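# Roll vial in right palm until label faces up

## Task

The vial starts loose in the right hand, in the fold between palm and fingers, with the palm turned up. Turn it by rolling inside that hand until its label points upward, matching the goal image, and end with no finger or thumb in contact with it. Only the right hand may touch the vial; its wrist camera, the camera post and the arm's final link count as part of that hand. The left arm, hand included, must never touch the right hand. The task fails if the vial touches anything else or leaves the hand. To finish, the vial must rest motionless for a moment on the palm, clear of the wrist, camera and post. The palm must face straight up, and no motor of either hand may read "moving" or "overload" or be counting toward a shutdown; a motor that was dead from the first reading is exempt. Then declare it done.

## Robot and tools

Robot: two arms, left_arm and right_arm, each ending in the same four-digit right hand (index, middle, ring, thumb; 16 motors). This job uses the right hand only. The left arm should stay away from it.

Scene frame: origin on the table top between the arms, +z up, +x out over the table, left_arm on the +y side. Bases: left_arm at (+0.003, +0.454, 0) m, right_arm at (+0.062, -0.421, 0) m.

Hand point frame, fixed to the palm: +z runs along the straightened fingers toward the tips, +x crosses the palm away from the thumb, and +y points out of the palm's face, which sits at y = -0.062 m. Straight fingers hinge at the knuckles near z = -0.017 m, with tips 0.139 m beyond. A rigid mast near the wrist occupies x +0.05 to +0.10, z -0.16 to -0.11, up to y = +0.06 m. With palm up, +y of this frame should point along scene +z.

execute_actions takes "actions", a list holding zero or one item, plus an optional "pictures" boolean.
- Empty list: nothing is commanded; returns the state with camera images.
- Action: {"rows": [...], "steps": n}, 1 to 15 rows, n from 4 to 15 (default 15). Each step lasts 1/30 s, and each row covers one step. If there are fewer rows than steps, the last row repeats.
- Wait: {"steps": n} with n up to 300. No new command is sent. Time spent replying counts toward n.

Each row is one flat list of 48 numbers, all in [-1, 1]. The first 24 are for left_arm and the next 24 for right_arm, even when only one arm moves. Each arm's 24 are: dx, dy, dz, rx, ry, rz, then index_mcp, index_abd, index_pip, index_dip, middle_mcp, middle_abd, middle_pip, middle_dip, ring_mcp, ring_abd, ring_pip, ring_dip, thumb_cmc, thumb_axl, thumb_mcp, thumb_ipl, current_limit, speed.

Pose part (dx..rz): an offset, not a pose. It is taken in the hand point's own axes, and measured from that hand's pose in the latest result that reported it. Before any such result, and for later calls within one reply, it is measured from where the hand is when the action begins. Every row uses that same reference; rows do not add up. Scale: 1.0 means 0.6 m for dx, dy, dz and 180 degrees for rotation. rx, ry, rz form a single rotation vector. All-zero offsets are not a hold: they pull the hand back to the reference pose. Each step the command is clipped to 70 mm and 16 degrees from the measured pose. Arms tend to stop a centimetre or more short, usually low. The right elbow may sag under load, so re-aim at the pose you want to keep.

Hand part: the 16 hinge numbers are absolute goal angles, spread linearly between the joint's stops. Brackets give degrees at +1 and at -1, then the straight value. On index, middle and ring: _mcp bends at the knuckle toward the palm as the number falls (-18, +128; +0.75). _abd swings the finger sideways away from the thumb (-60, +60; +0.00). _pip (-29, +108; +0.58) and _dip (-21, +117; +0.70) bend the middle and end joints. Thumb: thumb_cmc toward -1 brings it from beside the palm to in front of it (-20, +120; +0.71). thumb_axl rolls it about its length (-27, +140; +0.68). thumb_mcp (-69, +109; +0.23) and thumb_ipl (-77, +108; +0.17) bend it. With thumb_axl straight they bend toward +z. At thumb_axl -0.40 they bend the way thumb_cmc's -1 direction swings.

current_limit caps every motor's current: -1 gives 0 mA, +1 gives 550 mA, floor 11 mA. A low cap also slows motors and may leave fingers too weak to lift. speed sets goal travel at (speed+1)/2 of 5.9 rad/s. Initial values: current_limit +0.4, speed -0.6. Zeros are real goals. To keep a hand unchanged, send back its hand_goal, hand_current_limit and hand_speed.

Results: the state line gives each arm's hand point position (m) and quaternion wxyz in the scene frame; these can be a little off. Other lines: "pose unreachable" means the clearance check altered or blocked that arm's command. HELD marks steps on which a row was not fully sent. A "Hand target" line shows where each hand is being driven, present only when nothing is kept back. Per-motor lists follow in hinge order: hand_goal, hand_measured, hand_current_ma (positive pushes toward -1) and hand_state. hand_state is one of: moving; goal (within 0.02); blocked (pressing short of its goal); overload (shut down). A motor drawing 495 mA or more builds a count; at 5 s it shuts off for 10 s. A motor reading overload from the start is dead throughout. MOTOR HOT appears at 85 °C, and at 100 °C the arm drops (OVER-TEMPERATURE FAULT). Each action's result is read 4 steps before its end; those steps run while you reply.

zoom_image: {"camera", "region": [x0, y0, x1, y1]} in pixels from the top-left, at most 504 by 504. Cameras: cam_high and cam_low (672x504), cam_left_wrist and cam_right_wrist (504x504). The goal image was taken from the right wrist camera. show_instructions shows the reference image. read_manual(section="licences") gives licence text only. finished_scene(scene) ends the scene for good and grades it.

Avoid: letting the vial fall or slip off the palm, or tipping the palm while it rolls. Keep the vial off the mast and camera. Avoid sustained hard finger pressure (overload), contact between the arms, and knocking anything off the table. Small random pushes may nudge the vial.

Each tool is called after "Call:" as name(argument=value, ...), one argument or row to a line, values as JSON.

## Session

Call:
show_instructions(
)

Call:
execute_actions(
  actions=[],
)

Reference images for this scene: goal picture from the wrist camera place.

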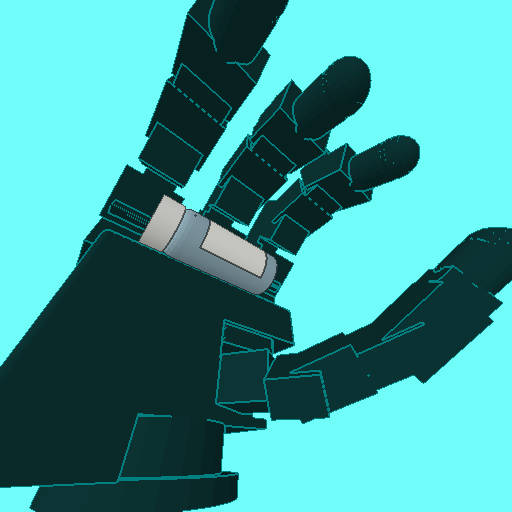

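Scene clock: 0.00 s of 4800.00 s.
left_arm: end_effector_position=(+0.3872, +0.8022, +0.5763) hand_goal=(+0.754, +0.000, +0.576, +0.696, +0.754, +0.000, +0.576, +0.696, +0.754, +0.000, +0.576, +0.696, +0.714, +0.678, +0.226, +0.168) hand_measured=(+0.754, +0.000, +0.576, +0.696, +0.754, +0.000, +0.576, +0.696, +0.754, +0.000, +0.576, +0.696, +0.714, +0.678, +0.226, +0.168) hand_current_ma=(+0, +0, +0, +0, +0, +0, +0, +0, +0, +0, +0, +0, +0, +0, +0, +0) hand_state=(goal, goal, goal, goal, goal, goal, goal, goal, goal, goal, goal, goal, goal, goal, goal, goal) hand_current_limit=0.40 hand_speed=-0.60 end_effector_quat_wxyz=(+0.267, +0.270, +0.652, +0.656) | right_arm: end_effector_position=(+0.4291, -0.0955, +0.4048) hand_goal=(+0.046, +0.000, -0.008, +0.280, +0.046, +0.000, -0.008, +0.280, +0.046, +0.000, -0.008, +0.280, -0.104, +0.266, +0.032, -0.018) hand_measured=(+0.062, +0.000, -0.006, +0.282, +0.062, +0.000, -0.006, +0.282, +0.062, +0.000, -0.006, +0.282, -0.088, +0.270, +0.034, -0.016) hand_current_ma=(+83, +0, +13, +13, +83, +0, +13, +13, +90, +0, +14, +12, +82, +30, +13, +11) hand_state=(goal, goal, goal, goal, goal, goal, goal, goal, goal, goal, goal, goal, goal, goal, goal, goal) hand_current_limit=0.40 hand_speed=-0.60 end_effector_quat_wxyz=(+0.292, +0.299, +0.632, +0.653)
Joint positions: left_arm=[ 0.66   1.038  1.037  0.005 -0.015  0.007] | right_arm=[1.02  1.104 0.6   0.526 0.104 0.02 ]
Joint velocities: left_arm=[ 0.005 -0.024 -0.012  0.002 -0.037 -0.007] | right_arm=[-0.005 -0.034 -0.027 -0.012  0.007  0.095]
Hand target (left_arm): +0.382, +0.797, +0.605; +0.274, +0.263, +0.635, +0.673
Hand target (right_arm): +0.430, -0.094, +0.423; +0.295, +0.295, +0.620, +0.664
camera_calibration (this result's frames):
cam_left_wrist: T_world_to_cam=[[0.52159, -0.56124, 0.642615, -0.0920017], [-0.223378, -0.816743, -0.532008, 0.994181], [0.823436, 0.133944, -0.551374, 0.012814], [0, 0, 0, 1]] pos_world=[0.259514, 0.758639, 0.5951]
cam_right_wrist: T_world_to_cam=[[0.451625, -0.666618, 0.593005, -0.469052], [-0.317551, -0.741225, -0.591394, 0.256611], [0.833784, 0.0787792, -0.546441, -0.00894971], [0, 0, 0, 1]] pos_world=[0.300785, -0.121767, 0.425019]

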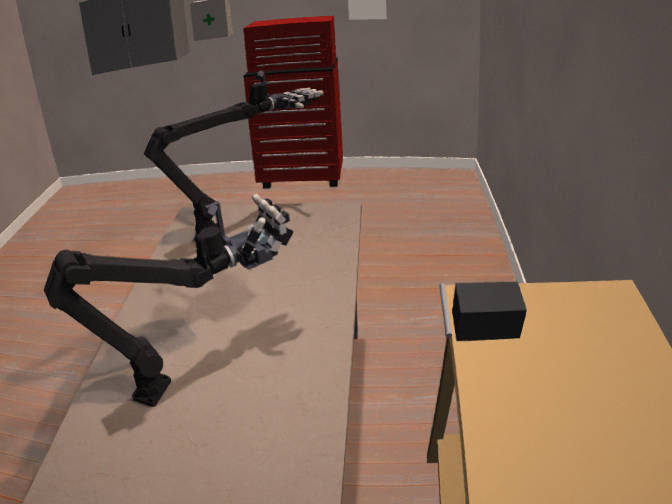

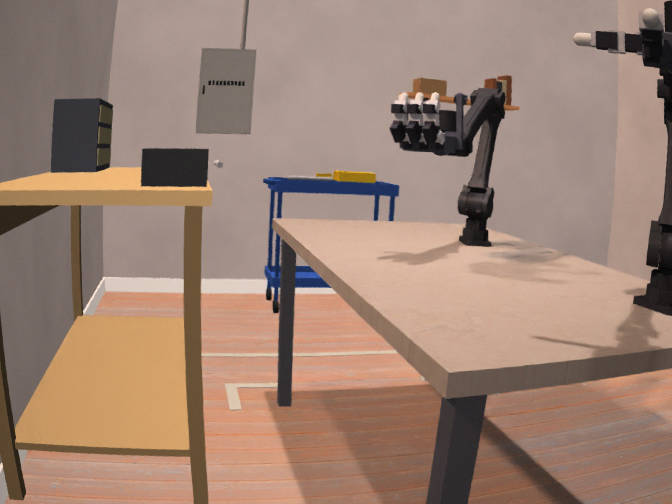

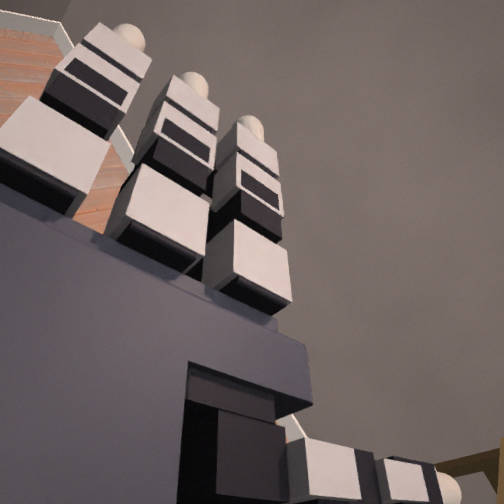

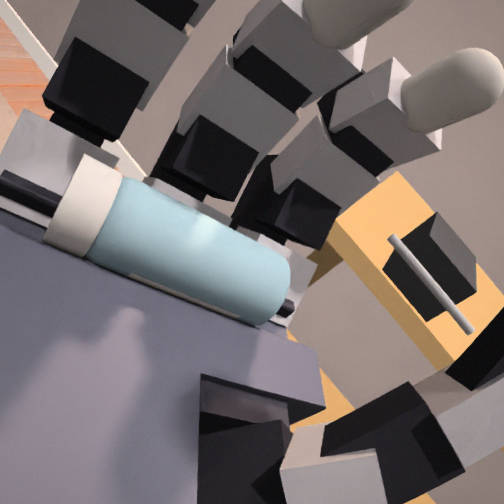

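Call:
zoom_image(
  camera="cam_right_wrist",
  region=[20, 130, 320, 350],
)

Call:
zoom_image(
  camera="cam_right_wrist",
  region=[200, 220, 320, 340],
)

Region (20, 130, 320, 350) of cam_right_wrist's 504x504 image, scaled by 1.680, with more detail than that image has; it fills the top 370 rows of this view, and the rest is white.

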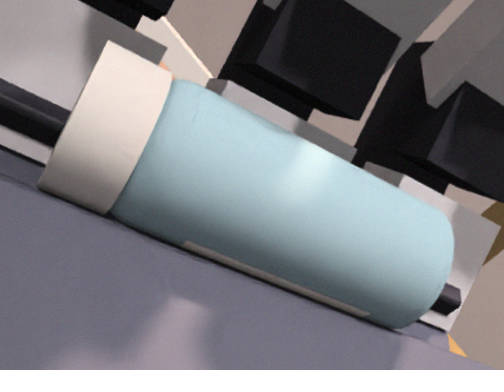

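Region (200, 220, 320, 340) of cam_right_wrist's 504x504 image, scaled by 4.200, with more detail than that image has.

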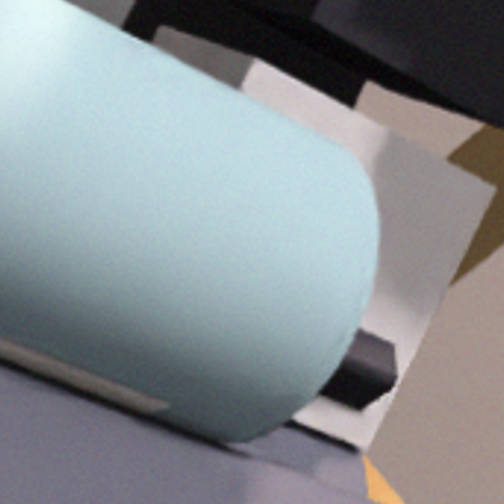

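Call:
execute_actions(
  actions=[],
  pictures=false,
)

Scene clock: 5.20 s of 4800.00 s.
left_arm: end_effector_position=(+0.3872, +0.8022, +0.5763) hand_goal=(+0.754, +0.000, +0.576, +0.696, +0.754, +0.000, +0.576, +0.696, +0.754, +0.000, +0.576, +0.696, +0.714, +0.678, +0.226, +0.168) hand_measured=(+0.764, +0.000, +0.576, +0.696, +0.764, +0.000, +0.576, +0.696, +0.764, +0.000, +0.576, +0.696, +0.724, +0.678, +0.226, +0.168) hand_current_ma=(+56, +0, +4, +0, +52, +0, +4, +0, +55, +0, +4, +0, +53, -4, -1, -2) hand_state=(goal, goal, goal, goal, goal, goal, goal, goal, goal, goal, goal, goal, goal, goal, goal, goal) hand_current_limit=0.40 hand_speed=-0.60 end_effector_quat_wxyz=(+0.267, +0.270, +0.652, +0.656) | right_arm: end_effector_position=(+0.4291, -0.0955, +0.4048) hand_goal=(+0.046, +0.000, -0.008, +0.280, +0.046, +0.000, -0.008, +0.280, +0.046, +0.000, -0.008, +0.280, -0.104, +0.266, +0.032, -0.018) hand_measured=(+0.062, +0.000, -0.006, +0.282, +0.062, +0.000, -0.006, +0.282, +0.062, +0.000, -0.006, +0.282, -0.088, +0.270, +0.034, -0.016) hand_current_ma=(+83, +0, +13, +13, +83, +0, +13, +13, +90, +0, +14, +12, +82, +30, +13, +11) hand_state=(goal, goal, goal, goal, goal, goal, goal, goal, goal, goal, goal, goal, goal, goal, goal, goal) hand_current_limit=0.40 hand_speed=-0.60 end_effector_quat_wxyz=(+0.292, +0.299, +0.632, +0.653)
Joint positions: left_arm=[ 0.66   1.038  1.037  0.005 -0.015  0.007] | right_arm=[1.02  1.104 0.6   0.526 0.104 0.02 ]
Joint velocities: left_arm=[-0.005  0.005  0.022  0.027  0.037  0.037] | right_arm=[-0.005 -0.024 -0.002  0.002 -0.066 -0.007]
Hand target (left_arm): +0.382, +0.797, +0.605; +0.274, +0.263, +0.635, +0.673
Hand target (right_arm): +0.430, -0.094, +0.423; +0.295, +0.295, +0.620, +0.664
Kept back: nothing.
Steps of this call (steps 1 to 90: nothing new was sent; then 2.20 s passed at rest). Readings (end_effector_position | what the end effector reports):
1: left_arm (+0.3872, +0.8022, +0.5763) | right_arm (+0.4291, -0.0955, +0.4048) | left_arm hand_goal=(+0.754, +0.000, +0.576, +0.696, +0.754, +0.000, +0.576, +0.696, +0.754, +0.000, +0.576, +0.696, +0.714, +0.678, +0.226, +0.168) hand_measured=(+0.754, +0.000, +0.576, +0.696, +0.754, +0.000, +0.576, +0.696, +0.754, +0.000, +0.576, +0.696, +0.714, +0.678, +0.226, +0.168) hand_current_ma=(+0, +0, +0, +0, +0, +0, +0, +0, +0, +0, +0, +0, +0, +0, +0, +0) hand_state=(moving, goal, moving, moving, moving, goal, moving, moving, moving, goal, moving, moving, moving, moving, moving, moving) hand_current_limit=0.40 hand_speed=-0.60 | right_arm hand_goal=(+0.046, +0.000, -0.008, +0.280, +0.046, +0.000, -0.008, +0.280, +0.046, +0.000, -0.008, +0.280, -0.104, +0.266, +0.032, -0.018) hand_measured=(+0.062, +0.000, -0.006, +0.282, +0.062, +0.000, -0.006, +0.282, +0.062, +0.000, -0.006, +0.282, -0.088, +0.270, +0.034, -0.016) hand_current_ma=(+83, +0, +13, +13, +83, +0, +13, +13, +90, +0, +14, +12, +82, +30, +13, +11) hand_state=(moving, goal, moving, moving, moving, goal, moving, moving, moving, goal, moving, moving, moving, moving, moving, moving) hand_current_limit=0.40 hand_speed=-0.60
2: left_arm (+0.3872, +0.8022, +0.5763) | right_arm (+0.4291, -0.0955, +0.4048) | left_arm hand_goal=(+0.754, +0.000, +0.576, +0.696, +0.754, +0.000, +0.576, +0.696, +0.754, +0.000, +0.576, +0.696, +0.714, +0.678, +0.226, +0.168) hand_measured=(+0.758, +0.000, +0.576, +0.696, +0.756, +0.000, +0.576, +0.696, +0.756, +0.000, +0.576, +0.696, +0.718, +0.678, +0.226, +0.168) hand_current_ma=(+49, +0, +5, +0, +46, +0, +5, +0, +48, +0, +5, +0, +50, -5, -1, -2) hand_state=(moving, goal, goal, goal, moving, goal, goal, goal, moving, goal, goal, goal, moving, goal, goal, goal) hand_current_limit=0.40 hand_speed=-0.60 | right_arm hand_goal=(+0.046, +0.000, -0.008, +0.280, +0.046, +0.000, -0.008, +0.280, +0.046, +0.000, -0.008, +0.280, -0.104, +0.266, +0.032, -0.018) hand_measured=(+0.062, +0.000, -0.006, +0.282, +0.062, +0.000, -0.006, +0.282, +0.062, +0.000, -0.006, +0.282, -0.088, +0.270, +0.034, -0.016) hand_current_ma=(+83, +0, +13, +13, +83, +0, +13, +13, +90, +0, +14, +12, +82, +30, +13, +11) hand_state=(goal, goal, goal, goal, goal, goal, goal, goal, goal, goal, goal, goal, goal, goal, goal, goal) hand_current_limit=0.40 hand_speed=-0.60
4: left_arm (+0.3872, +0.8022, +0.5763) | right_arm (+0.4291, -0.0955, +0.4048) | left_arm hand_goal=(+0.754, +0.000, +0.576, +0.696, +0.754, +0.000, +0.576, +0.696, +0.754, +0.000, +0.576, +0.696, +0.714, +0.678, +0.226, +0.168) hand_measured=(+0.764, +0.000, +0.576, +0.696, +0.762, +0.000, +0.576, +0.696, +0.762, +0.000, +0.576, +0.696, +0.722, +0.678, +0.226, +0.168) hand_current_ma=(+58, +0, +4, +0, +53, +0, +4, +0, +56, +0, +4, +0, +53, -4, -1, -2) hand_state=(moving, goal, goal, goal, moving, goal, goal, goal, moving, goal, goal, goal, moving, goal, goal, goal) hand_current_limit=0.40 hand_speed=-0.60 | right_arm hand_goal=(+0.046, +0.000, -0.008, +0.280, +0.046, +0.000, -0.008, +0.280, +0.046, +0.000, -0.008, +0.280, -0.104, +0.266, +0.032, -0.018) hand_measured=(+0.062, +0.000, -0.006, +0.282, +0.062, +0.000, -0.006, +0.282, +0.062, +0.000, -0.006, +0.282, -0.088, +0.270, +0.034, -0.016) hand_current_ma=(+83, +0, +13, +13, +83, +0, +13, +13, +90, +0, +14, +12, +82, +30, +13, +11) hand_state=(goal, goal, goal, goal, goal, goal, goal, goal, goal, goal, goal, goal, goal, goal, goal, goal) hand_current_limit=0.40 hand_speed=-0.60
8: left_arm (+0.3872, +0.8022, +0.5763) | right_arm (+0.4291, -0.0955, +0.4048) | left_arm hand_goal=(+0.754, +0.000, +0.576, +0.696, +0.754, +0.000, +0.576, +0.696, +0.754, +0.000, +0.576, +0.696, +0.714, +0.678, +0.226, +0.168) hand_measured=(+0.764, +0.000, +0.576, +0.696, +0.764, +0.000, +0.576, +0.696, +0.764, +0.000, +0.576, +0.696, +0.724, +0.678, +0.226, +0.168) hand_current_ma=(+55, +0, +4, +0, +51, +0, +4, +0, +54, +0, +4, +0, +52, -4, -1, -2) hand_state=(goal, goal, goal, goal, goal, goal, goal, goal, goal, goal, goal, goal, goal, goal, goal, goal) hand_current_limit=0.40 hand_speed=-0.60 | right_arm hand_goal=(+0.046, +0.000, -0.008, +0.280, +0.046, +0.000, -0.008, +0.280, +0.046, +0.000, -0.008, +0.280, -0.104, +0.266, +0.032, -0.018) hand_measured=(+0.062, +0.000, -0.006, +0.282, +0.062, +0.000, -0.006, +0.282, +0.062, +0.000, -0.006, +0.282, -0.088, +0.270, +0.034, -0.016) hand_current_ma=(+83, +0, +13, +13, +83, +0, +13, +13, +90, +0, +14, +12, +82, +30, +13, +11) hand_state=(goal, goal, goal, goal, goal, goal, goal, goal, goal, goal, goal, goal, goal, goal, goal, goal) hand_current_limit=0.40 hand_speed=-0.60
90: the state above

Call:
execute_actions(
  actions=[],
)

Call:
show_instructions(
)

Scene clock: 5.80 s of 4800.00 s.
left_arm: end_effector_position=(+0.3872, +0.8022, +0.5763) hand_goal=(+0.754, +0.000, +0.576, +0.696, +0.754, +0.000, +0.576, +0.696, +0.754, +0.000, +0.576, +0.696, +0.714, +0.678, +0.226, +0.168) hand_measured=(+0.764, +0.000, +0.576, +0.696, +0.764, +0.000, +0.576, +0.696, +0.764, +0.000, +0.576, +0.696, +0.724, +0.678, +0.226, +0.168) hand_current_ma=(+56, +0, +4, +0, +52, +0, +4, +0, +55, +0, +4, +0, +53, -4, -1, -2) hand_state=(goal, goal, goal, goal, goal, goal, goal, goal, goal, goal, goal, goal, goal, goal, goal, goal) hand_current_limit=0.40 hand_speed=-0.60 end_effector_quat_wxyz=(+0.267, +0.270, +0.652, +0.656) | right_arm: end_effector_position=(+0.4291, -0.0955, +0.4048) hand_goal=(+0.046, +0.000, -0.008, +0.280, +0.046, +0.000, -0.008, +0.280, +0.046, +0.000, -0.008, +0.280, -0.104, +0.266, +0.032, -0.018) hand_measured=(+0.062, +0.000, -0.006, +0.282, +0.062, +0.000, -0.006, +0.282, +0.062, +0.000, -0.006, +0.282, -0.088, +0.270, +0.034, -0.016) hand_current_ma=(+83, +0, +13, +13, +83, +0, +13, +13, +90, +0, +14, +12, +82, +30, +13, +11) hand_state=(goal, goal, goal, goal, goal, goal, goal, goal, goal, goal, goal, goal, goal, goal, goal, goal) hand_current_limit=0.40 hand_speed=-0.60 end_effector_quat_wxyz=(+0.292, +0.299, +0.632, +0.653)
Joint positions: left_arm=[ 0.66   1.038  1.037  0.005 -0.015  0.007] | right_arm=[1.02  1.104 0.6   0.526 0.104 0.02 ]
Joint velocities: left_arm=[ 0.005 -0.005 -0.012 -0.007 -0.051  0.022] | right_arm=[ 0.015  0.005  0.007  0.012  0.007 -0.007]
Hand target (left_arm): +0.382, +0.797, +0.605; +0.274, +0.263, +0.635, +0.673
Hand target (right_arm): +0.430, -0.094, +0.423; +0.295, +0.295, +0.620, +0.664
Kept back: nothing.
Steps of this call (steps 1 to 18: nothing new was sent). Readings (end_effector_position | what the end effector reports):
1: left_arm (+0.3872, +0.8022, +0.5763) | right_arm (+0.4291, -0.0955, +0.4048) | left_arm hand_goal=(+0.754, +0.000, +0.576, +0.696, +0.754, +0.000, +0.576, +0.696, +0.754, +0.000, +0.576, +0.696, +0.714, +0.678, +0.226, +0.168) hand_measured=(+0.764, +0.000, +0.576, +0.696, +0.764, +0.000, +0.576, +0.696, +0.764, +0.000, +0.576, +0.696, +0.724, +0.678, +0.226, +0.168) hand_current_ma=(+56, +0, +4, +0, +52, +0, +4, +0, +55, +0, +4, +0, +53, -4, -1, -2) hand_state=(goal, goal, goal, goal, goal, goal, goal, goal, goal, goal, goal, goal, goal, goal, goal, goal) hand_current_limit=0.40 hand_speed=-0.60 | right_arm hand_goal=(+0.046, +0.000, -0.008, +0.280, +0.046, +0.000, -0.008, +0.280, +0.046, +0.000, -0.008, +0.280, -0.104, +0.266, +0.032, -0.018) hand_measured=(+0.062, +0.000, -0.006, +0.282, +0.062, +0.000, -0.006, +0.282, +0.062, +0.000, -0.006, +0.282, -0.088, +0.270, +0.034, -0.016) hand_current_ma=(+83, +0, +13, +13, +83, +0, +13, +13, +90, +0, +14, +12, +82, +30, +13, +11) hand_state=(goal, goal, goal, goal, goal, goal, goal, goal, goal, goal, goal, goal, goal, goal, goal, goal) hand_current_limit=0.40 hand_speed=-0.60
2: left_arm (+0.3872, +0.8022, +0.5763) | right_arm (+0.4291, -0.0955, +0.4048) | left_arm hand_goal=(+0.754, +0.000, +0.576, +0.696, +0.754, +0.000, +0.576, +0.696, +0.754, +0.000, +0.576, +0.696, +0.714, +0.678, +0.226, +0.168) hand_measured=(+0.764, +0.000, +0.576, +0.696, +0.764, +0.000, +0.576, +0.696, +0.764, +0.000, +0.576, +0.696, +0.724, +0.678, +0.226, +0.168) hand_current_ma=(+56, +0, +4, +0, +52, +0, +4, +0, +55, +0, +4, +0, +53, -4, -1, -2) hand_state=(goal, goal, goal, goal, goal, goal, goal, goal, goal, goal, goal, goal, goal, goal, goal, goal) hand_current_limit=0.40 hand_speed=-0.60 | right_arm hand_goal=(+0.046, +0.000, -0.008, +0.280, +0.046, +0.000, -0.008, +0.280, +0.046, +0.000, -0.008, +0.280, -0.104, +0.266, +0.032, -0.018) hand_measured=(+0.062, +0.000, -0.006, +0.282, +0.062, +0.000, -0.006, +0.282, +0.062, +0.000, -0.006, +0.282, -0.088, +0.270, +0.034, -0.016) hand_current_ma=(+83, +0, +13, +13, +83, +0, +13, +13, +90, +0, +14, +12, +82, +30, +13, +11) hand_state=(goal, goal, goal, goal, goal, goal, goal, goal, goal, goal, goal, goal, goal, goal, goal, goal) hand_current_limit=0.40 hand_speed=-0.60
4: left_arm (+0.3872, +0.8022, +0.5763) | right_arm (+0.4291, -0.0955, +0.4048) | left_arm hand_goal=(+0.754, +0.000, +0.576, +0.696, +0.754, +0.000, +0.576, +0.696, +0.754, +0.000, +0.576, +0.696, +0.714, +0.678, +0.226, +0.168) hand_measured=(+0.764, +0.000, +0.576, +0.696, +0.764, +0.000, +0.576, +0.696, +0.764, +0.000, +0.576, +0.696, +0.724, +0.678, +0.226, +0.168) hand_current_ma=(+56, +0, +4, +0, +52, +0, +4, +0, +55, +0, +4, +0, +53, -4, -1, -2) hand_state=(goal, goal, goal, goal, goal, goal, goal, goal, goal, goal, goal, goal, goal, goal, goal, goal) hand_current_limit=0.40 hand_speed=-0.60 | right_arm hand_goal=(+0.046, +0.000, -0.008, +0.280, +0.046, +0.000, -0.008, +0.280, +0.046, +0.000, -0.008, +0.280, -0.104, +0.266, +0.032, -0.018) hand_measured=(+0.062, +0.000, -0.006, +0.282, +0.062, +0.000, -0.006, +0.282, +0.062, +0.000, -0.006, +0.282, -0.088, +0.270, +0.034, -0.016) hand_current_ma=(+83, +0, +13, +13, +83, +0, +13, +13, +90, +0, +14, +12, +82, +30, +13, +11) hand_state=(goal, goal, goal, goal, goal, goal, goal, goal, goal, goal, goal, goal, goal, goal, goal, goal) hand_current_limit=0.40 hand_speed=-0.60
8: left_arm (+0.3872, +0.8022, +0.5763) | right_arm (+0.4291, -0.0955, +0.4048) | left_arm hand_goal=(+0.754, +0.000, +0.576, +0.696, +0.754, +0.000, +0.576, +0.696, +0.754, +0.000, +0.576, +0.696, +0.714, +0.678, +0.226, +0.168) hand_measured=(+0.764, +0.000, +0.576, +0.696, +0.764, +0.000, +0.576, +0.696, +0.764, +0.000, +0.576, +0.696, +0.724, +0.678, +0.226, +0.168) hand_current_ma=(+56, +0, +4, +0, +52, +0, +4, +0, +55, +0, +4, +0, +53, -4, -1, -2) hand_state=(goal, goal, goal, goal, goal, goal, goal, goal, goal, goal, goal, goal, goal, goal, goal, goal) hand_current_limit=0.40 hand_speed=-0.60 | right_arm hand_goal=(+0.046, +0.000, -0.008, +0.280, +0.046, +0.000, -0.008, +0.280, +0.046, +0.000, -0.008, +0.280, -0.104, +0.266, +0.032, -0.018) hand_measured=(+0.062, +0.000, -0.006, +0.282, +0.062, +0.000, -0.006, +0.282, +0.062, +0.000, -0.006, +0.282, -0.088, +0.270, +0.034, -0.016) hand_current_ma=(+83, +0, +13, +13, +83, +0, +13, +13, +90, +0, +14, +12, +82, +30, +13, +11) hand_state=(goal, goal, goal, goal, goal, goal, goal, goal, goal, goal, goal, goal, goal, goal, goal, goal) hand_current_limit=0.40 hand_speed=-0.60
18: the state above
camera_calibration (this result's frames):
cam_left_wrist: T_world_to_cam=[[0.52159, -0.56124, 0.642615, -0.0920017], [-0.223378, -0.816743, -0.532008, 0.994181], [0.823436, 0.133944, -0.551374, 0.012814], [0, 0, 0, 1]] pos_world=[0.259514, 0.758639, 0.5951]
cam_right_wrist: T_world_to_cam=[[0.451625, -0.666618, 0.593005, -0.469052], [-0.317551, -0.741225, -0.591394, 0.256611], [0.833784, 0.0787792, -0.546441, -0.00894971], [0, 0, 0, 1]] pos_world=[0.300785, -0.121767, 0.425019]

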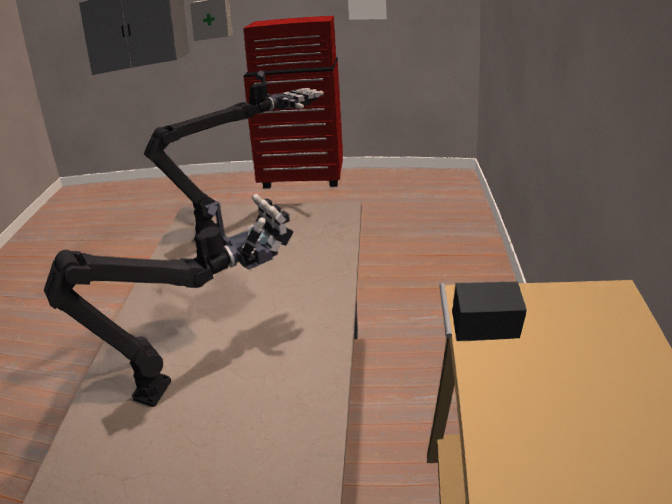

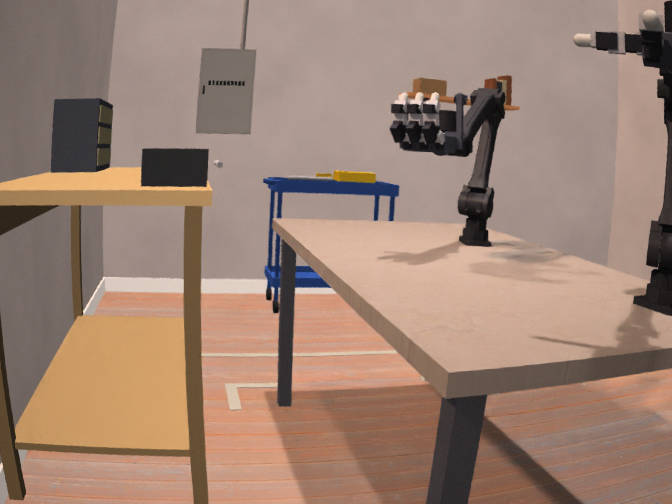

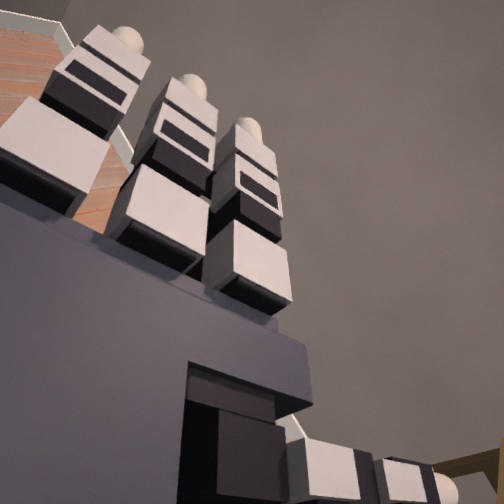

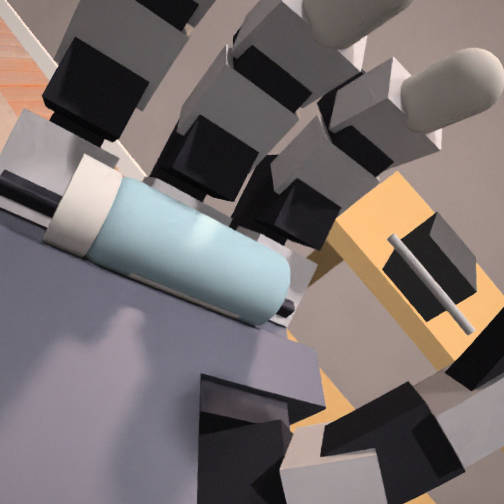

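Reference images for this scene: goal picture from the wrist camera place.

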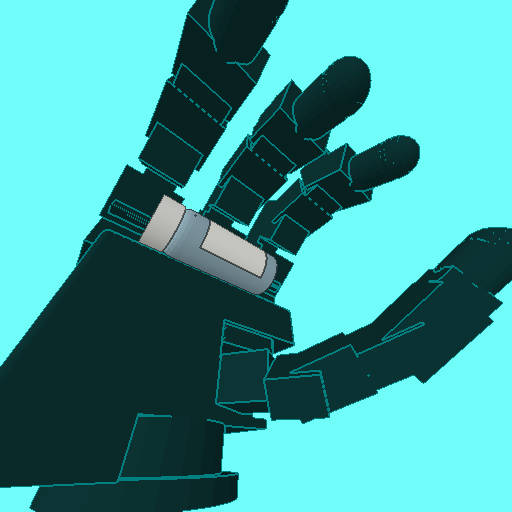

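Call:
execute_actions(
  actions=[
    {"rows": [[0,0.0478,-0.0121,-0.0166,0,0,0.754,0,0.576,0.696,0.754,0,0.576,0.696,0.754,0,0.576,0.696,0.714,0.678,0.226,0.168,0.4,-0.6,0.0015,0.0303,0.0035,-0.0107,0,0.001,0.046,0,-0.008,0.28,0.466,0,-0.70,-0.496,0.046,0,-0.008,0.28,-0.104,0.266,0.032,-0.018,0.75,-0.4]], "steps": 15},
  ],
)

Call:
execute_actions(
  actions=[
    {"rows": [[0,0.0478,-0.0121,-0.0166,0,0,0.754,0,0.576,0.696,0.754,0,0.576,0.696,0.754,0,0.576,0.696,0.714,0.678,0.226,0.168,0.4,-0.6,0.0015,0.0303,0.0035,-0.0107,0,0.001,0.046,0,-0.008,0.28,0.466,0,-0.70,-0.496,0.046,0,-0.008,0.28,-0.104,0.266,0.032,-0.018,0.75,-0.4],[0,0.0478,-0.0121,-0.0166,0,0,0.754,0,0.576,0.696,0.754,0,0.576,0.696,0.754,0,0.576,0.696,0.714,0.678,0.226,0.168,0.4,-0.6,0.0015,0.0303,0.0035,-0.0107,0,0.001,0.046,0,-0.008,0.28,0.466,0,-0.70,-0.496,0.046,0,-0.008,0.28,-0.104,0.266,0.032,-0.018,0.75,-0.4],[0,0.0478,-0.0121,-0.0166,0,0,0.754,0,0.576,0.696,0.754,0,0.576,0.696,0.754,0,0.576,0.696,0.714,0.678,0.226,0.168,0.4,-0.6,0.0015,0.0303,0.0035,-0.0107,0,0.001,0.046,0,-0.008,0.28,0.463,0,-0.831,-0.521,0.046,0,-0.008,0.28,-0.104,0.266,0.032,-0.018,0.4,-0.6]], "steps": 9},
  ],
)

Call:
execute_actions(
  actions=[
    {"steps": 6},
  ],
  pictures=true,
)

Scene clock: 7.63 s of 4800.00 s.
left_arm: end_effector_position=(+0.3872, +0.8022, +0.5763) hand_goal=(+0.754, +0.000, +0.576, +0.696, +0.754, +0.000, +0.576, +0.696, +0.754, +0.000, +0.576, +0.696, +0.714, +0.678, +0.226, +0.168) hand_measured=(+0.764, +0.000, +0.576, +0.696, +0.764, +0.000, +0.576, +0.696, +0.764, +0.000, +0.576, +0.696, +0.724, +0.678, +0.226, +0.168) hand_current_ma=(+56, +0, +4, +0, +52, +0, +4, +0, +55, +0, +4, +0, +53, -4, -1, -2) hand_state=(goal, goal, goal, goal, goal, goal, goal, goal, goal, goal, goal, goal, goal, goal, goal, goal) hand_current_limit=0.40 hand_speed=-0.60 end_effector_quat_wxyz=(+0.267, +0.270, +0.652, +0.656) | right_arm: end_effector_position=(+0.4291, -0.0955, +0.4048) hand_goal=(+0.046, +0.000, -0.008, +0.280, +0.466, +0.000, -0.700, -0.496, +0.046, +0.000, -0.008, +0.280, -0.104, +0.266, +0.032, -0.018) hand_measured=(+0.062, +0.000, -0.006, +0.282, +0.446, +0.000, -0.410, -0.120, +0.062, +0.000, -0.006, +0.282, -0.088, +0.270, +0.034, -0.016) hand_current_ma=(+83, +0, +13, +13, +91, +0, +79, +78, +90, +0, +14, +12, +82, +30, +13, +11) hand_state=(goal, goal, goal, goal, moving, goal, moving, moving, goal, goal, goal, goal, goal, goal, goal, goal) hand_current_limit=0.75 hand_speed=-0.40 end_effector_quat_wxyz=(+0.292, +0.299, +0.632, +0.653)
Joint positions: left_arm=[ 0.66   1.038  1.037  0.005 -0.015  0.007] | right_arm=[1.02  1.104 0.6   0.526 0.104 0.02 ]
Joint velocities: left_arm=[-0.005 -0.005  0.022 -0.012  0.037 -0.007] | right_arm=[-0.015  0.005 -0.007 -0.007 -0.037  0.051]
Steps of this call (steps 1 to 44: nothing new was sent; steps 45 to 55: the first 11 steps of this action). Readings (end_effector_position | what the end effector reports):
45: left_arm (+0.3872, +0.8022, +0.5763) | right_arm (+0.4291, -0.0955, +0.4048) | left_arm hand_goal=(+0.754, +0.000, +0.576, +0.696, +0.754, +0.000, +0.576, +0.696, +0.754, +0.000, +0.576, +0.696, +0.714, +0.678, +0.226, +0.168) hand_measured=(+0.764, +0.000, +0.576, +0.696, +0.764, +0.000, +0.576, +0.696, +0.764, +0.000, +0.576, +0.696, +0.724, +0.678, +0.226, +0.168) hand_current_ma=(+56, +0, +4, +0, +52, +0, +4, +0, +55, +0, +4, +0, +53, -4, -1, -2) hand_state=(goal, goal, goal, goal, goal, goal, goal, goal, goal, goal, goal, goal, goal, goal, goal, goal) hand_current_limit=0.40 hand_speed=-0.60 | right_arm hand_goal=(+0.046, +0.000, -0.008, +0.280, +0.466, +0.000, -0.700, -0.496, +0.046, +0.000, -0.008, +0.280, -0.104, +0.266, +0.032, -0.018) hand_measured=(+0.062, +0.000, -0.006, +0.282, +0.062, +0.000, -0.006, +0.282, +0.062, +0.000, -0.006, +0.282, -0.088, +0.270, +0.034, -0.016) hand_current_ma=(+83, +0, +13, +13, +83, +0, +13, +13, +90, +0, +14, +12, +82, +30, +13, +11) hand_state=(goal, goal, goal, goal, moving, goal, moving, moving, goal, goal, goal, goal, goal, goal, goal, goal) hand_current_limit=0.75 hand_speed=-0.40
46: left_arm (+0.3872, +0.8022, +0.5763) | right_arm (+0.4291, -0.0955, +0.4048) | left_arm hand_goal=(+0.754, +0.000, +0.576, +0.696, +0.754, +0.000, +0.576, +0.696, +0.754, +0.000, +0.576, +0.696, +0.714, +0.678, +0.226, +0.168) hand_measured=(+0.764, +0.000, +0.576, +0.696, +0.764, +0.000, +0.576, +0.696, +0.764, +0.000, +0.576, +0.696, +0.724, +0.678, +0.226, +0.168) hand_current_ma=(+56, +0, +4, +0, +52, +0, +4, +0, +55, +0, +4, +0, +53, -4, -1, -2) hand_state=(goal, goal, goal, goal, goal, goal, goal, goal, goal, goal, goal, goal, goal, goal, goal, goal) hand_current_limit=0.40 hand_speed=-0.60 | right_arm hand_goal=(+0.046, +0.000, -0.008, +0.280, +0.466, +0.000, -0.700, -0.496, +0.046, +0.000, -0.008, +0.280, -0.104, +0.266, +0.032, -0.018) hand_measured=(+0.062, +0.000, -0.006, +0.282, +0.064, +0.000, -0.010, +0.280, +0.062, +0.000, -0.006, +0.282, -0.088, +0.270, +0.034, -0.016) hand_current_ma=(+83, +0, +13, +13, -80, +0, +128, +135, +90, +0, +14, +12, +82, +30, +13, +11) hand_state=(goal, goal, goal, goal, moving, goal, moving, moving, goal, goal, goal, goal, goal, goal, goal, goal) hand_current_limit=0.75 hand_speed=-0.40
48: left_arm (+0.3872, +0.8022, +0.5763) | right_arm (+0.4291, -0.0955, +0.4048) | left_arm hand_goal=(+0.754, +0.000, +0.576, +0.696, +0.754, +0.000, +0.576, +0.696, +0.754, +0.000, +0.576, +0.696, +0.714, +0.678, +0.226, +0.168) hand_measured=(+0.764, +0.000, +0.576, +0.696, +0.764, +0.000, +0.576, +0.696, +0.764, +0.000, +0.576, +0.696, +0.724, +0.678, +0.226, +0.168) hand_current_ma=(+56, +0, +4, +0, +52, +0, +4, +0, +55, +0, +4, +0, +53, -4, -1, -2) hand_state=(goal, goal, goal, goal, goal, goal, goal, goal, goal, goal, goal, goal, goal, goal, goal, goal) hand_current_limit=0.40 hand_speed=-0.60 | right_arm hand_goal=(+0.046, +0.000, -0.008, +0.280, +0.466, +0.000, -0.700, -0.496, +0.046, +0.000, -0.008, +0.280, -0.104, +0.266, +0.032, -0.018) hand_measured=(+0.062, +0.000, -0.006, +0.282, +0.126, +0.000, -0.084, +0.206, +0.062, +0.000, -0.006, +0.282, -0.088, +0.270, +0.034, -0.016) hand_current_ma=(+83, +0, +13, +13, -48, +0, +72, +75, +90, +0, +14, +12, +82, +30, +13, +11) hand_state=(goal, goal, goal, goal, moving, goal, moving, moving, goal, goal, goal, goal, goal, goal, goal, goal) hand_current_limit=0.75 hand_speed=-0.40
52: left_arm (+0.3872, +0.8022, +0.5763) | right_arm (+0.4291, -0.0955, +0.4048) | left_arm hand_goal=(+0.754, +0.000, +0.576, +0.696, +0.754, +0.000, +0.576, +0.696, +0.754, +0.000, +0.576, +0.696, +0.714, +0.678, +0.226, +0.168) hand_measured=(+0.764, +0.000, +0.576, +0.696, +0.764, +0.000, +0.576, +0.696, +0.764, +0.000, +0.576, +0.696, +0.724, +0.678, +0.226, +0.168) hand_current_ma=(+56, +0, +4, +0, +52, +0, +4, +0, +55, +0, +4, +0, +53, -4, -1, -2) hand_state=(goal, goal, goal, goal, goal, goal, goal, goal, goal, goal, goal, goal, goal, goal, goal, goal) hand_current_limit=0.40 hand_speed=-0.60 | right_arm hand_goal=(+0.046, +0.000, -0.008, +0.280, +0.466, +0.000, -0.700, -0.496, +0.046, +0.000, -0.008, +0.280, -0.104, +0.266, +0.032, -0.018) hand_measured=(+0.062, +0.000, -0.006, +0.282, +0.308, +0.000, -0.270, +0.020, +0.062, +0.000, -0.006, +0.282, -0.088, +0.270, +0.034, -0.016) hand_current_ma=(+83, +0, +13, +13, -32, +0, +70, +74, +90, +0, +14, +12, +82, +30, +13, +11) hand_state=(goal, goal, goal, goal, moving, goal, moving, moving, goal, goal, goal, goal, goal, goal, goal, goal) hand_current_limit=0.75 hand_speed=-0.40
55: the state above

Scene clock: 7.93 s of 4800.00 s.
left_arm: end_effector_position=(+0.3872, +0.8022, +0.5763) hand_goal=(+0.754, +0.000, +0.576, +0.696, +0.754, +0.000, +0.576, +0.696, +0.754, +0.000, +0.576, +0.696, +0.714, +0.678, +0.226, +0.168) hand_measured=(+0.764, +0.000, +0.576, +0.696, +0.764, +0.000, +0.576, +0.696, +0.764, +0.000, +0.576, +0.696, +0.724, +0.678, +0.226, +0.168) hand_current_ma=(+56, +0, +4, +0, +52, +0, +4, +0, +55, +0, +4, +0, +53, -4, -1, -2) hand_state=(goal, goal, goal, goal, goal, goal, goal, goal, goal, goal, goal, goal, goal, goal, goal, goal) hand_current_limit=0.40 hand_speed=-0.60 end_effector_quat_wxyz=(+0.267, +0.270, +0.652, +0.656) | right_arm: end_effector_position=(+0.4291, -0.0955, +0.4048) hand_goal=(+0.046, +0.000, -0.008, +0.280, +0.464, +0.000, -0.830, -0.520, +0.046, +0.000, -0.008, +0.280, -0.104, +0.266, +0.032, -0.018) hand_measured=(+0.062, +0.000, -0.006, +0.282, +0.472, +0.000, -0.722, -0.504, +0.062, +0.000, -0.006, +0.282, -0.088, +0.270, +0.034, -0.016) hand_current_ma=(+83, +0, +13, +13, +43, +0, +61, -17, +90, +0, +14, +12, +82, +30, +13, +11) hand_state=(goal, goal, goal, goal, goal, goal, moving, moving, goal, goal, goal, goal, goal, goal, goal, goal) hand_current_limit=0.40 hand_speed=-0.60 end_effector_quat_wxyz=(+0.292, +0.299, +0.632, +0.653)
Joint positions: left_arm=[ 0.66   1.038  1.037  0.005 -0.015  0.007] | right_arm=[1.02  1.104 0.6   0.526 0.104 0.02 ]
Joint velocities: left_arm=[-0.005 -0.034  0.002  0.002  0.022 -0.022] | right_arm=[ 0.005 -0.015 -0.007 -0.007 -0.007 -0.007]
Off your previous action's commanded pose (left_arm): 0.030 m, 3 deg at its last step (step 4 of this call).
Off your previous action's commanded pose (right_arm): 0.018 m, 2 deg at its last step (step 4 of this call).
Steps of this call (steps 1 to 4: the last 4 steps of your previous action; steps 5 to 9: the first 5 steps of this action, its rows measured from where the robot was after step 4). Readings (end_effector_position | what the end effector reports):
4: left_arm (+0.3872, +0.8022, +0.5763) | right_arm (+0.4291, -0.0955, +0.4048) | left_arm hand_goal=(+0.754, +0.000, +0.576, +0.696, +0.754, +0.000, +0.576, +0.696, +0.754, +0.000, +0.576, +0.696, +0.714, +0.678, +0.226, +0.168) hand_measured=(+0.764, +0.000, +0.576, +0.696, +0.764, +0.000, +0.576, +0.696, +0.764, +0.000, +0.576, +0.696, +0.724, +0.678, +0.226, +0.168) hand_current_ma=(+56, +0, +4, +0, +52, +0, +4, +0, +55, +0, +4, +0, +53, -4, -1, -2) hand_state=(goal, goal, goal, goal, goal, goal, goal, goal, goal, goal, goal, goal, goal, goal, goal, goal) hand_current_limit=0.40 hand_speed=-0.60 | right_arm hand_goal=(+0.046, +0.000, -0.008, +0.280, +0.466, +0.000, -0.700, -0.496, +0.046, +0.000, -0.008, +0.280, -0.104, +0.266, +0.032, -0.018) hand_measured=(+0.062, +0.000, -0.006, +0.282, +0.472, +0.000, -0.600, -0.310, +0.062, +0.000, -0.006, +0.282, -0.088, +0.270, +0.034, -0.016) hand_current_ma=(+83, +0, +13, +13, +31, +0, +68, +76, +90, +0, +14, +12, +82, +30, +13, +11) hand_state=(goal, goal, goal, goal, goal, goal, moving, moving, goal, goal, goal, goal, goal, goal, goal, goal) hand_current_limit=0.75 hand_speed=-0.40
5: left_arm (+0.3872, +0.8022, +0.5763) | right_arm (+0.4291, -0.0955, +0.4048) | left_arm hand_goal=(+0.754, +0.000, +0.576, +0.696, +0.754, +0.000, +0.576, +0.696, +0.754, +0.000, +0.576, +0.696, +0.714, +0.678, +0.226, +0.168) hand_measured=(+0.764, +0.000, +0.576, +0.696, +0.764, +0.000, +0.576, +0.696, +0.764, +0.000, +0.576, +0.696, +0.724, +0.678, +0.226, +0.168) hand_current_ma=(+56, +0, +4, +0, +52, +0, +4, +0, +55, +0, +4, +0, +53, -4, -1, -2) hand_state=(goal, goal, goal, goal, goal, goal, goal, goal, goal, goal, goal, goal, goal, goal, goal, goal) hand_current_limit=0.40 hand_speed=-0.60 | right_arm hand_goal=(+0.046, +0.000, -0.008, +0.280, +0.466, +0.000, -0.700, -0.496, +0.046, +0.000, -0.008, +0.280, -0.104, +0.266, +0.032, -0.018) hand_measured=(+0.062, +0.000, -0.006, +0.282, +0.472, +0.000, -0.646, -0.356, +0.062, +0.000, -0.006, +0.282, -0.088, +0.270, +0.034, -0.016) hand_current_ma=(+83, +0, +13, +13, +32, +0, +27, +76, +90, +0, +14, +12, +82, +30, +13, +11) hand_state=(goal, goal, goal, goal, goal, goal, moving, moving, goal, goal, goal, goal, goal, goal, goal, goal) hand_current_limit=0.75 hand_speed=-0.40
6: left_arm (+0.3872, +0.8022, +0.5763) | right_arm (+0.4291, -0.0955, +0.4048) | left_arm hand_goal=(+0.754, +0.000, +0.576, +0.696, +0.754, +0.000, +0.576, +0.696, +0.754, +0.000, +0.576, +0.696, +0.714, +0.678, +0.226, +0.168) hand_measured=(+0.764, +0.000, +0.576, +0.696, +0.764, +0.000, +0.576, +0.696, +0.764, +0.000, +0.576, +0.696, +0.724, +0.678, +0.226, +0.168) hand_current_ma=(+56, +0, +4, +0, +52, +0, +4, +0, +55, +0, +4, +0, +53, -4, -1, -2) hand_state=(goal, goal, goal, goal, goal, goal, goal, goal, goal, goal, goal, goal, goal, goal, goal, goal) hand_current_limit=0.40 hand_speed=-0.60 | right_arm hand_goal=(+0.046, +0.000, -0.008, +0.280, +0.466, +0.000, -0.700, -0.496, +0.046, +0.000, -0.008, +0.280, -0.104, +0.266, +0.032, -0.018) hand_measured=(+0.062, +0.000, -0.006, +0.282, +0.472, +0.000, -0.680, -0.404, +0.062, +0.000, -0.006, +0.282, -0.088, +0.270, +0.034, -0.016) hand_current_ma=(+83, +0, +13, +13, +32, +0, -34, +76, +90, +0, +14, +12, +82, +30, +13, +11) hand_state=(goal, goal, goal, goal, goal, goal, moving, moving, goal, goal, goal, goal, goal, goal, goal, goal) hand_current_limit=0.75 hand_speed=-0.40
8: left_arm (+0.3872, +0.8022, +0.5763) | right_arm (+0.4291, -0.0955, +0.4048) | left_arm hand_goal=(+0.754, +0.000, +0.576, +0.696, +0.754, +0.000, +0.576, +0.696, +0.754, +0.000, +0.576, +0.696, +0.714, +0.678, +0.226, +0.168) hand_measured=(+0.764, +0.000, +0.576, +0.696, +0.764, +0.000, +0.576, +0.696, +0.764, +0.000, +0.576, +0.696, +0.724, +0.678, +0.226, +0.168) hand_current_ma=(+56, +0, +4, +0, +52, +0, +4, +0, +55, +0, +4, +0, +53, -4, -1, -2) hand_state=(goal, goal, goal, goal, goal, goal, goal, goal, goal, goal, goal, goal, goal, goal, goal, goal) hand_current_limit=0.40 hand_speed=-0.60 | right_arm hand_goal=(+0.046, +0.000, -0.008, +0.280, +0.464, +0.000, -0.830, -0.520, +0.046, +0.000, -0.008, +0.280, -0.104, +0.266, +0.032, -0.018) hand_measured=(+0.062, +0.000, -0.006, +0.282, +0.472, +0.000, -0.700, -0.480, +0.062, +0.000, -0.006, +0.282, -0.088, +0.270, +0.034, -0.016) hand_current_ma=(+83, +0, +13, +13, +43, +0, +81, +37, +90, +0, +14, +12, +82, +30, +13, +11) hand_state=(goal, goal, goal, goal, moving, goal, moving, moving, goal, goal, goal, goal, goal, goal, goal, goal) hand_current_limit=0.40 hand_speed=-0.60
9: the state above

Scene clock: 8.13 s of 4800.00 s.
left_arm: end_effector_position=(+0.3872, +0.8022, +0.5763) hand_goal=(+0.754, +0.000, +0.576, +0.696, +0.754, +0.000, +0.576, +0.696, +0.754, +0.000, +0.576, +0.696, +0.714, +0.678, +0.226, +0.168) hand_measured=(+0.764, +0.000, +0.576, +0.696, +0.764, +0.000, +0.576, +0.696, +0.764, +0.000, +0.576, +0.696, +0.724, +0.678, +0.226, +0.168) hand_current_ma=(+56, +0, +4, +0, +52, +0, +4, +0, +55, +0, +4, +0, +53, -4, -1, -2) hand_state=(goal, goal, goal, goal, goal, goal, goal, goal, goal, goal, goal, goal, goal, goal, goal, goal) hand_current_limit=0.40 hand_speed=-0.60 end_effector_quat_wxyz=(+0.267, +0.270, +0.652, +0.656) | right_arm: end_effector_position=(+0.4291, -0.0955, +0.4048) hand_goal=(+0.046, +0.000, -0.008, +0.280, +0.464, +0.000, -0.830, -0.520, +0.046, +0.000, -0.008, +0.280, -0.104, +0.266, +0.032, -0.018) hand_measured=(+0.062, +0.000, -0.006, +0.282, +0.476, +0.000, -0.792, -0.512, +0.062, +0.000, -0.006, +0.282, -0.088, +0.270, +0.034, -0.016) hand_current_ma=(+83, +0, +13, +13, +64, +0, +195, +42, +90, +0, +14, +12, +82, +30, +13, +11) hand_state=(goal, goal, goal, goal, goal, goal, blocked, goal, goal, goal, goal, goal, goal, goal, goal, goal) hand_current_limit=0.40 hand_speed=-0.60 end_effector_quat_wxyz=(+0.292, +0.299, +0.632, +0.653)
Joint positions: left_arm=[ 0.66   1.038  1.037  0.005 -0.015  0.007] | right_arm=[1.02  1.104 0.6   0.526 0.104 0.02 ]
Joint velocities: left_arm=[ 0.005 -0.005 -0.007  0.017 -0.022  0.051] | right_arm=[-0.015 -0.015 -0.007  0.007 -0.051 -0.007]
Hand target (left_arm): +0.381, +0.796, +0.604; +0.273, +0.263, +0.635, +0.673
Hand target (right_arm): +0.430, -0.095, +0.423; +0.295, +0.296, +0.620, +0.664
Off the commanded pose (left_arm): 0.030 m, 3 deg.
Off the commanded pose (right_arm): 0.018 m, 2 deg.
Kept back: nothing.
Steps of this call (steps 1 to 4: the last 4 steps of your previous action; steps 5 to 6: nothing new was sent). Readings (end_effector_position | what the end effector reports):
1: left_arm (+0.3872, +0.8022, +0.5763) | right_arm (+0.4291, -0.0955, +0.4048) | left_arm hand_goal=(+0.754, +0.000, +0.576, +0.696, +0.754, +0.000, +0.576, +0.696, +0.754, +0.000, +0.576, +0.696, +0.714, +0.678, +0.226, +0.168) hand_measured=(+0.764, +0.000, +0.576, +0.696, +0.764, +0.000, +0.576, +0.696, +0.764, +0.000, +0.576, +0.696, +0.724, +0.678, +0.226, +0.168) hand_current_ma=(+56, +0, +4, +0, +52, +0, +4, +0, +55, +0, +4, +0, +53, -4, -1, -2) hand_state=(goal, goal, goal, goal, goal, goal, goal, goal, goal, goal, goal, goal, goal, goal, goal, goal) hand_current_limit=0.40 hand_speed=-0.60 | right_arm hand_goal=(+0.046, +0.000, -0.008, +0.280, +0.464, +0.000, -0.830, -0.520, +0.046, +0.000, -0.008, +0.280, -0.104, +0.266, +0.032, -0.018) hand_measured=(+0.062, +0.000, -0.006, +0.282, +0.472, +0.000, -0.752, -0.514, +0.062, +0.000, -0.006, +0.282, -0.088, +0.270, +0.034, -0.016) hand_current_ma=(+83, +0, +13, +13, +42, +0, +52, +1, +90, +0, +14, +12, +82, +30, +13, +11) hand_state=(goal, goal, goal, goal, goal, goal, moving, moving, goal, goal, goal, goal, goal, goal, goal, goal) hand_current_limit=0.40 hand_speed=-0.60
2: left_arm (+0.3872, +0.8022, +0.5763) | right_arm (+0.4291, -0.0955, +0.4048) | left_arm hand_goal=(+0.754, +0.000, +0.576, +0.696, +0.754, +0.000, +0.576, +0.696, +0.754, +0.000, +0.576, +0.696, +0.714, +0.678, +0.226, +0.168) hand_measured=(+0.764, +0.000, +0.576, +0.696, +0.764, +0.000, +0.576, +0.696, +0.764, +0.000, +0.576, +0.696, +0.724, +0.678, +0.226, +0.168) hand_current_ma=(+56, +0, +4, +0, +52, +0, +4, +0, +55, +0, +4, +0, +53, -4, -1, -2) hand_state=(goal, goal, goal, goal, goal, goal, goal, goal, goal, goal, goal, goal, goal, goal, goal, goal) hand_current_limit=0.40 hand_speed=-0.60 | right_arm hand_goal=(+0.046, +0.000, -0.008, +0.280, +0.464, +0.000, -0.830, -0.520, +0.046, +0.000, -0.008, +0.280, -0.104, +0.266, +0.032, -0.018) hand_measured=(+0.062, +0.000, -0.006, +0.282, +0.472, +0.000, -0.784, -0.516, +0.062, +0.000, -0.006, +0.282, -0.088, +0.270, +0.034, -0.016) hand_current_ma=(+83, +0, +13, +13, +42, +0, +46, +10, +90, +0, +14, +12, +82, +30, +13, +11) hand_state=(goal, goal, goal, goal, goal, goal, moving, moving, goal, goal, goal, goal, goal, goal, goal, goal) hand_current_limit=0.40 hand_speed=-0.60
4: left_arm (+0.3872, +0.8022, +0.5763) | right_arm (+0.4291, -0.0955, +0.4048) | left_arm hand_goal=(+0.754, +0.000, +0.576, +0.696, +0.754, +0.000, +0.576, +0.696, +0.754, +0.000, +0.576, +0.696, +0.714, +0.678, +0.226, +0.168) hand_measured=(+0.764, +0.000, +0.576, +0.696, +0.764, +0.000, +0.576, +0.696, +0.764, +0.000, +0.576, +0.696, +0.724, +0.678, +0.226, +0.168) hand_current_ma=(+56, +0, +4, +0, +52, +0, +4, +0, +55, +0, +4, +0, +53, -4, -1, -2) hand_state=(goal, goal, goal, goal, goal, goal, goal, goal, goal, goal, goal, goal, goal, goal, goal, goal) hand_current_limit=0.40 hand_speed=-0.60 | right_arm hand_goal=(+0.046, +0.000, -0.008, +0.280, +0.464, +0.000, -0.830, -0.520, +0.046, +0.000, -0.008, +0.280, -0.104, +0.266, +0.032, -0.018) hand_measured=(+0.062, +0.000, -0.006, +0.282, +0.476, +0.000, -0.792, -0.512, +0.062, +0.000, -0.006, +0.282, -0.088, +0.270, +0.034, -0.016) hand_current_ma=(+83, +0, +13, +13, +67, +0, +196, +43, +90, +0, +14, +12, +82, +30, +13, +11) hand_state=(goal, goal, goal, goal, moving, goal, blocked, moving, goal, goal, goal, goal, goal, goal, goal, goal) hand_current_limit=0.40 hand_speed=-0.60
6: the state above
camera_calibration (this result's frames):
cam_left_wrist: T_world_to_cam=[[0.52159, -0.56124, 0.642615, -0.0920017], [-0.223378, -0.816743, -0.532008, 0.994181], [0.823436, 0.133944, -0.551374, 0.012814], [0, 0, 0, 1]] pos_world=[0.259514, 0.758639, 0.5951]
cam_right_wrist: T_world_to_cam=[[0.451625, -0.666618, 0.593005, -0.469052], [-0.317551, -0.741225, -0.591394, 0.256611], [0.833784, 0.0787792, -0.546441, -0.00894971], [0, 0, 0, 1]] pos_world=[0.300785, -0.121767, 0.425019]

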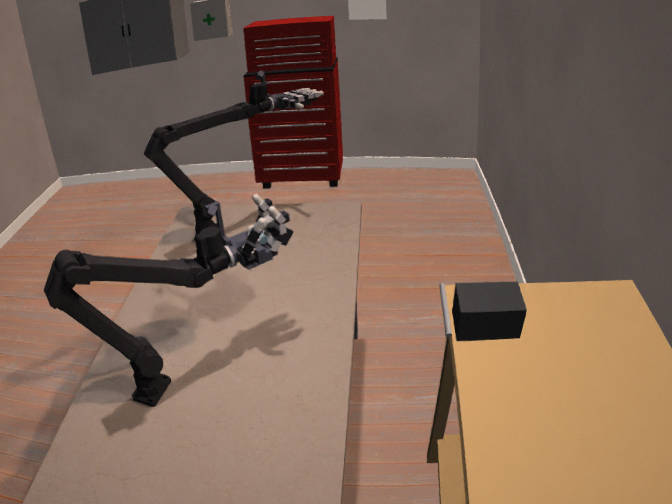

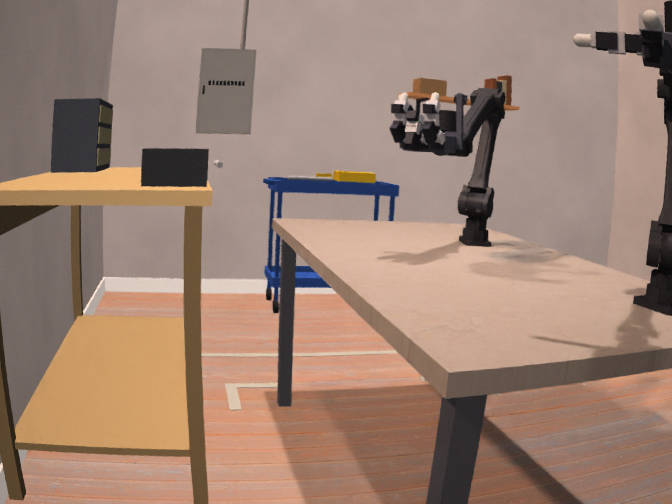

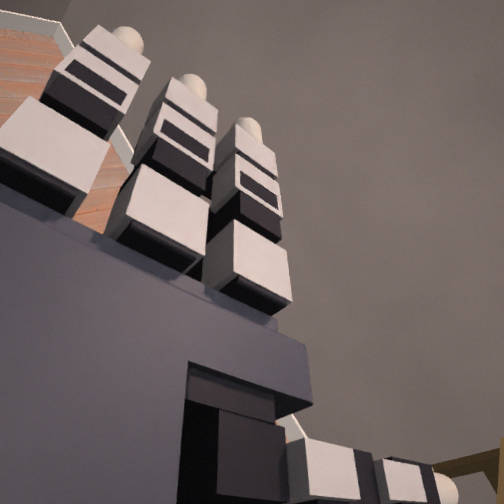

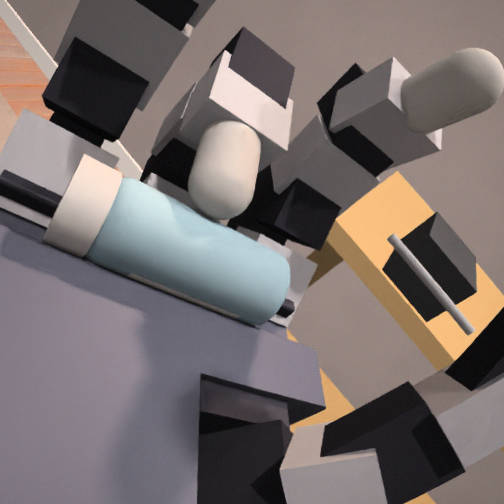

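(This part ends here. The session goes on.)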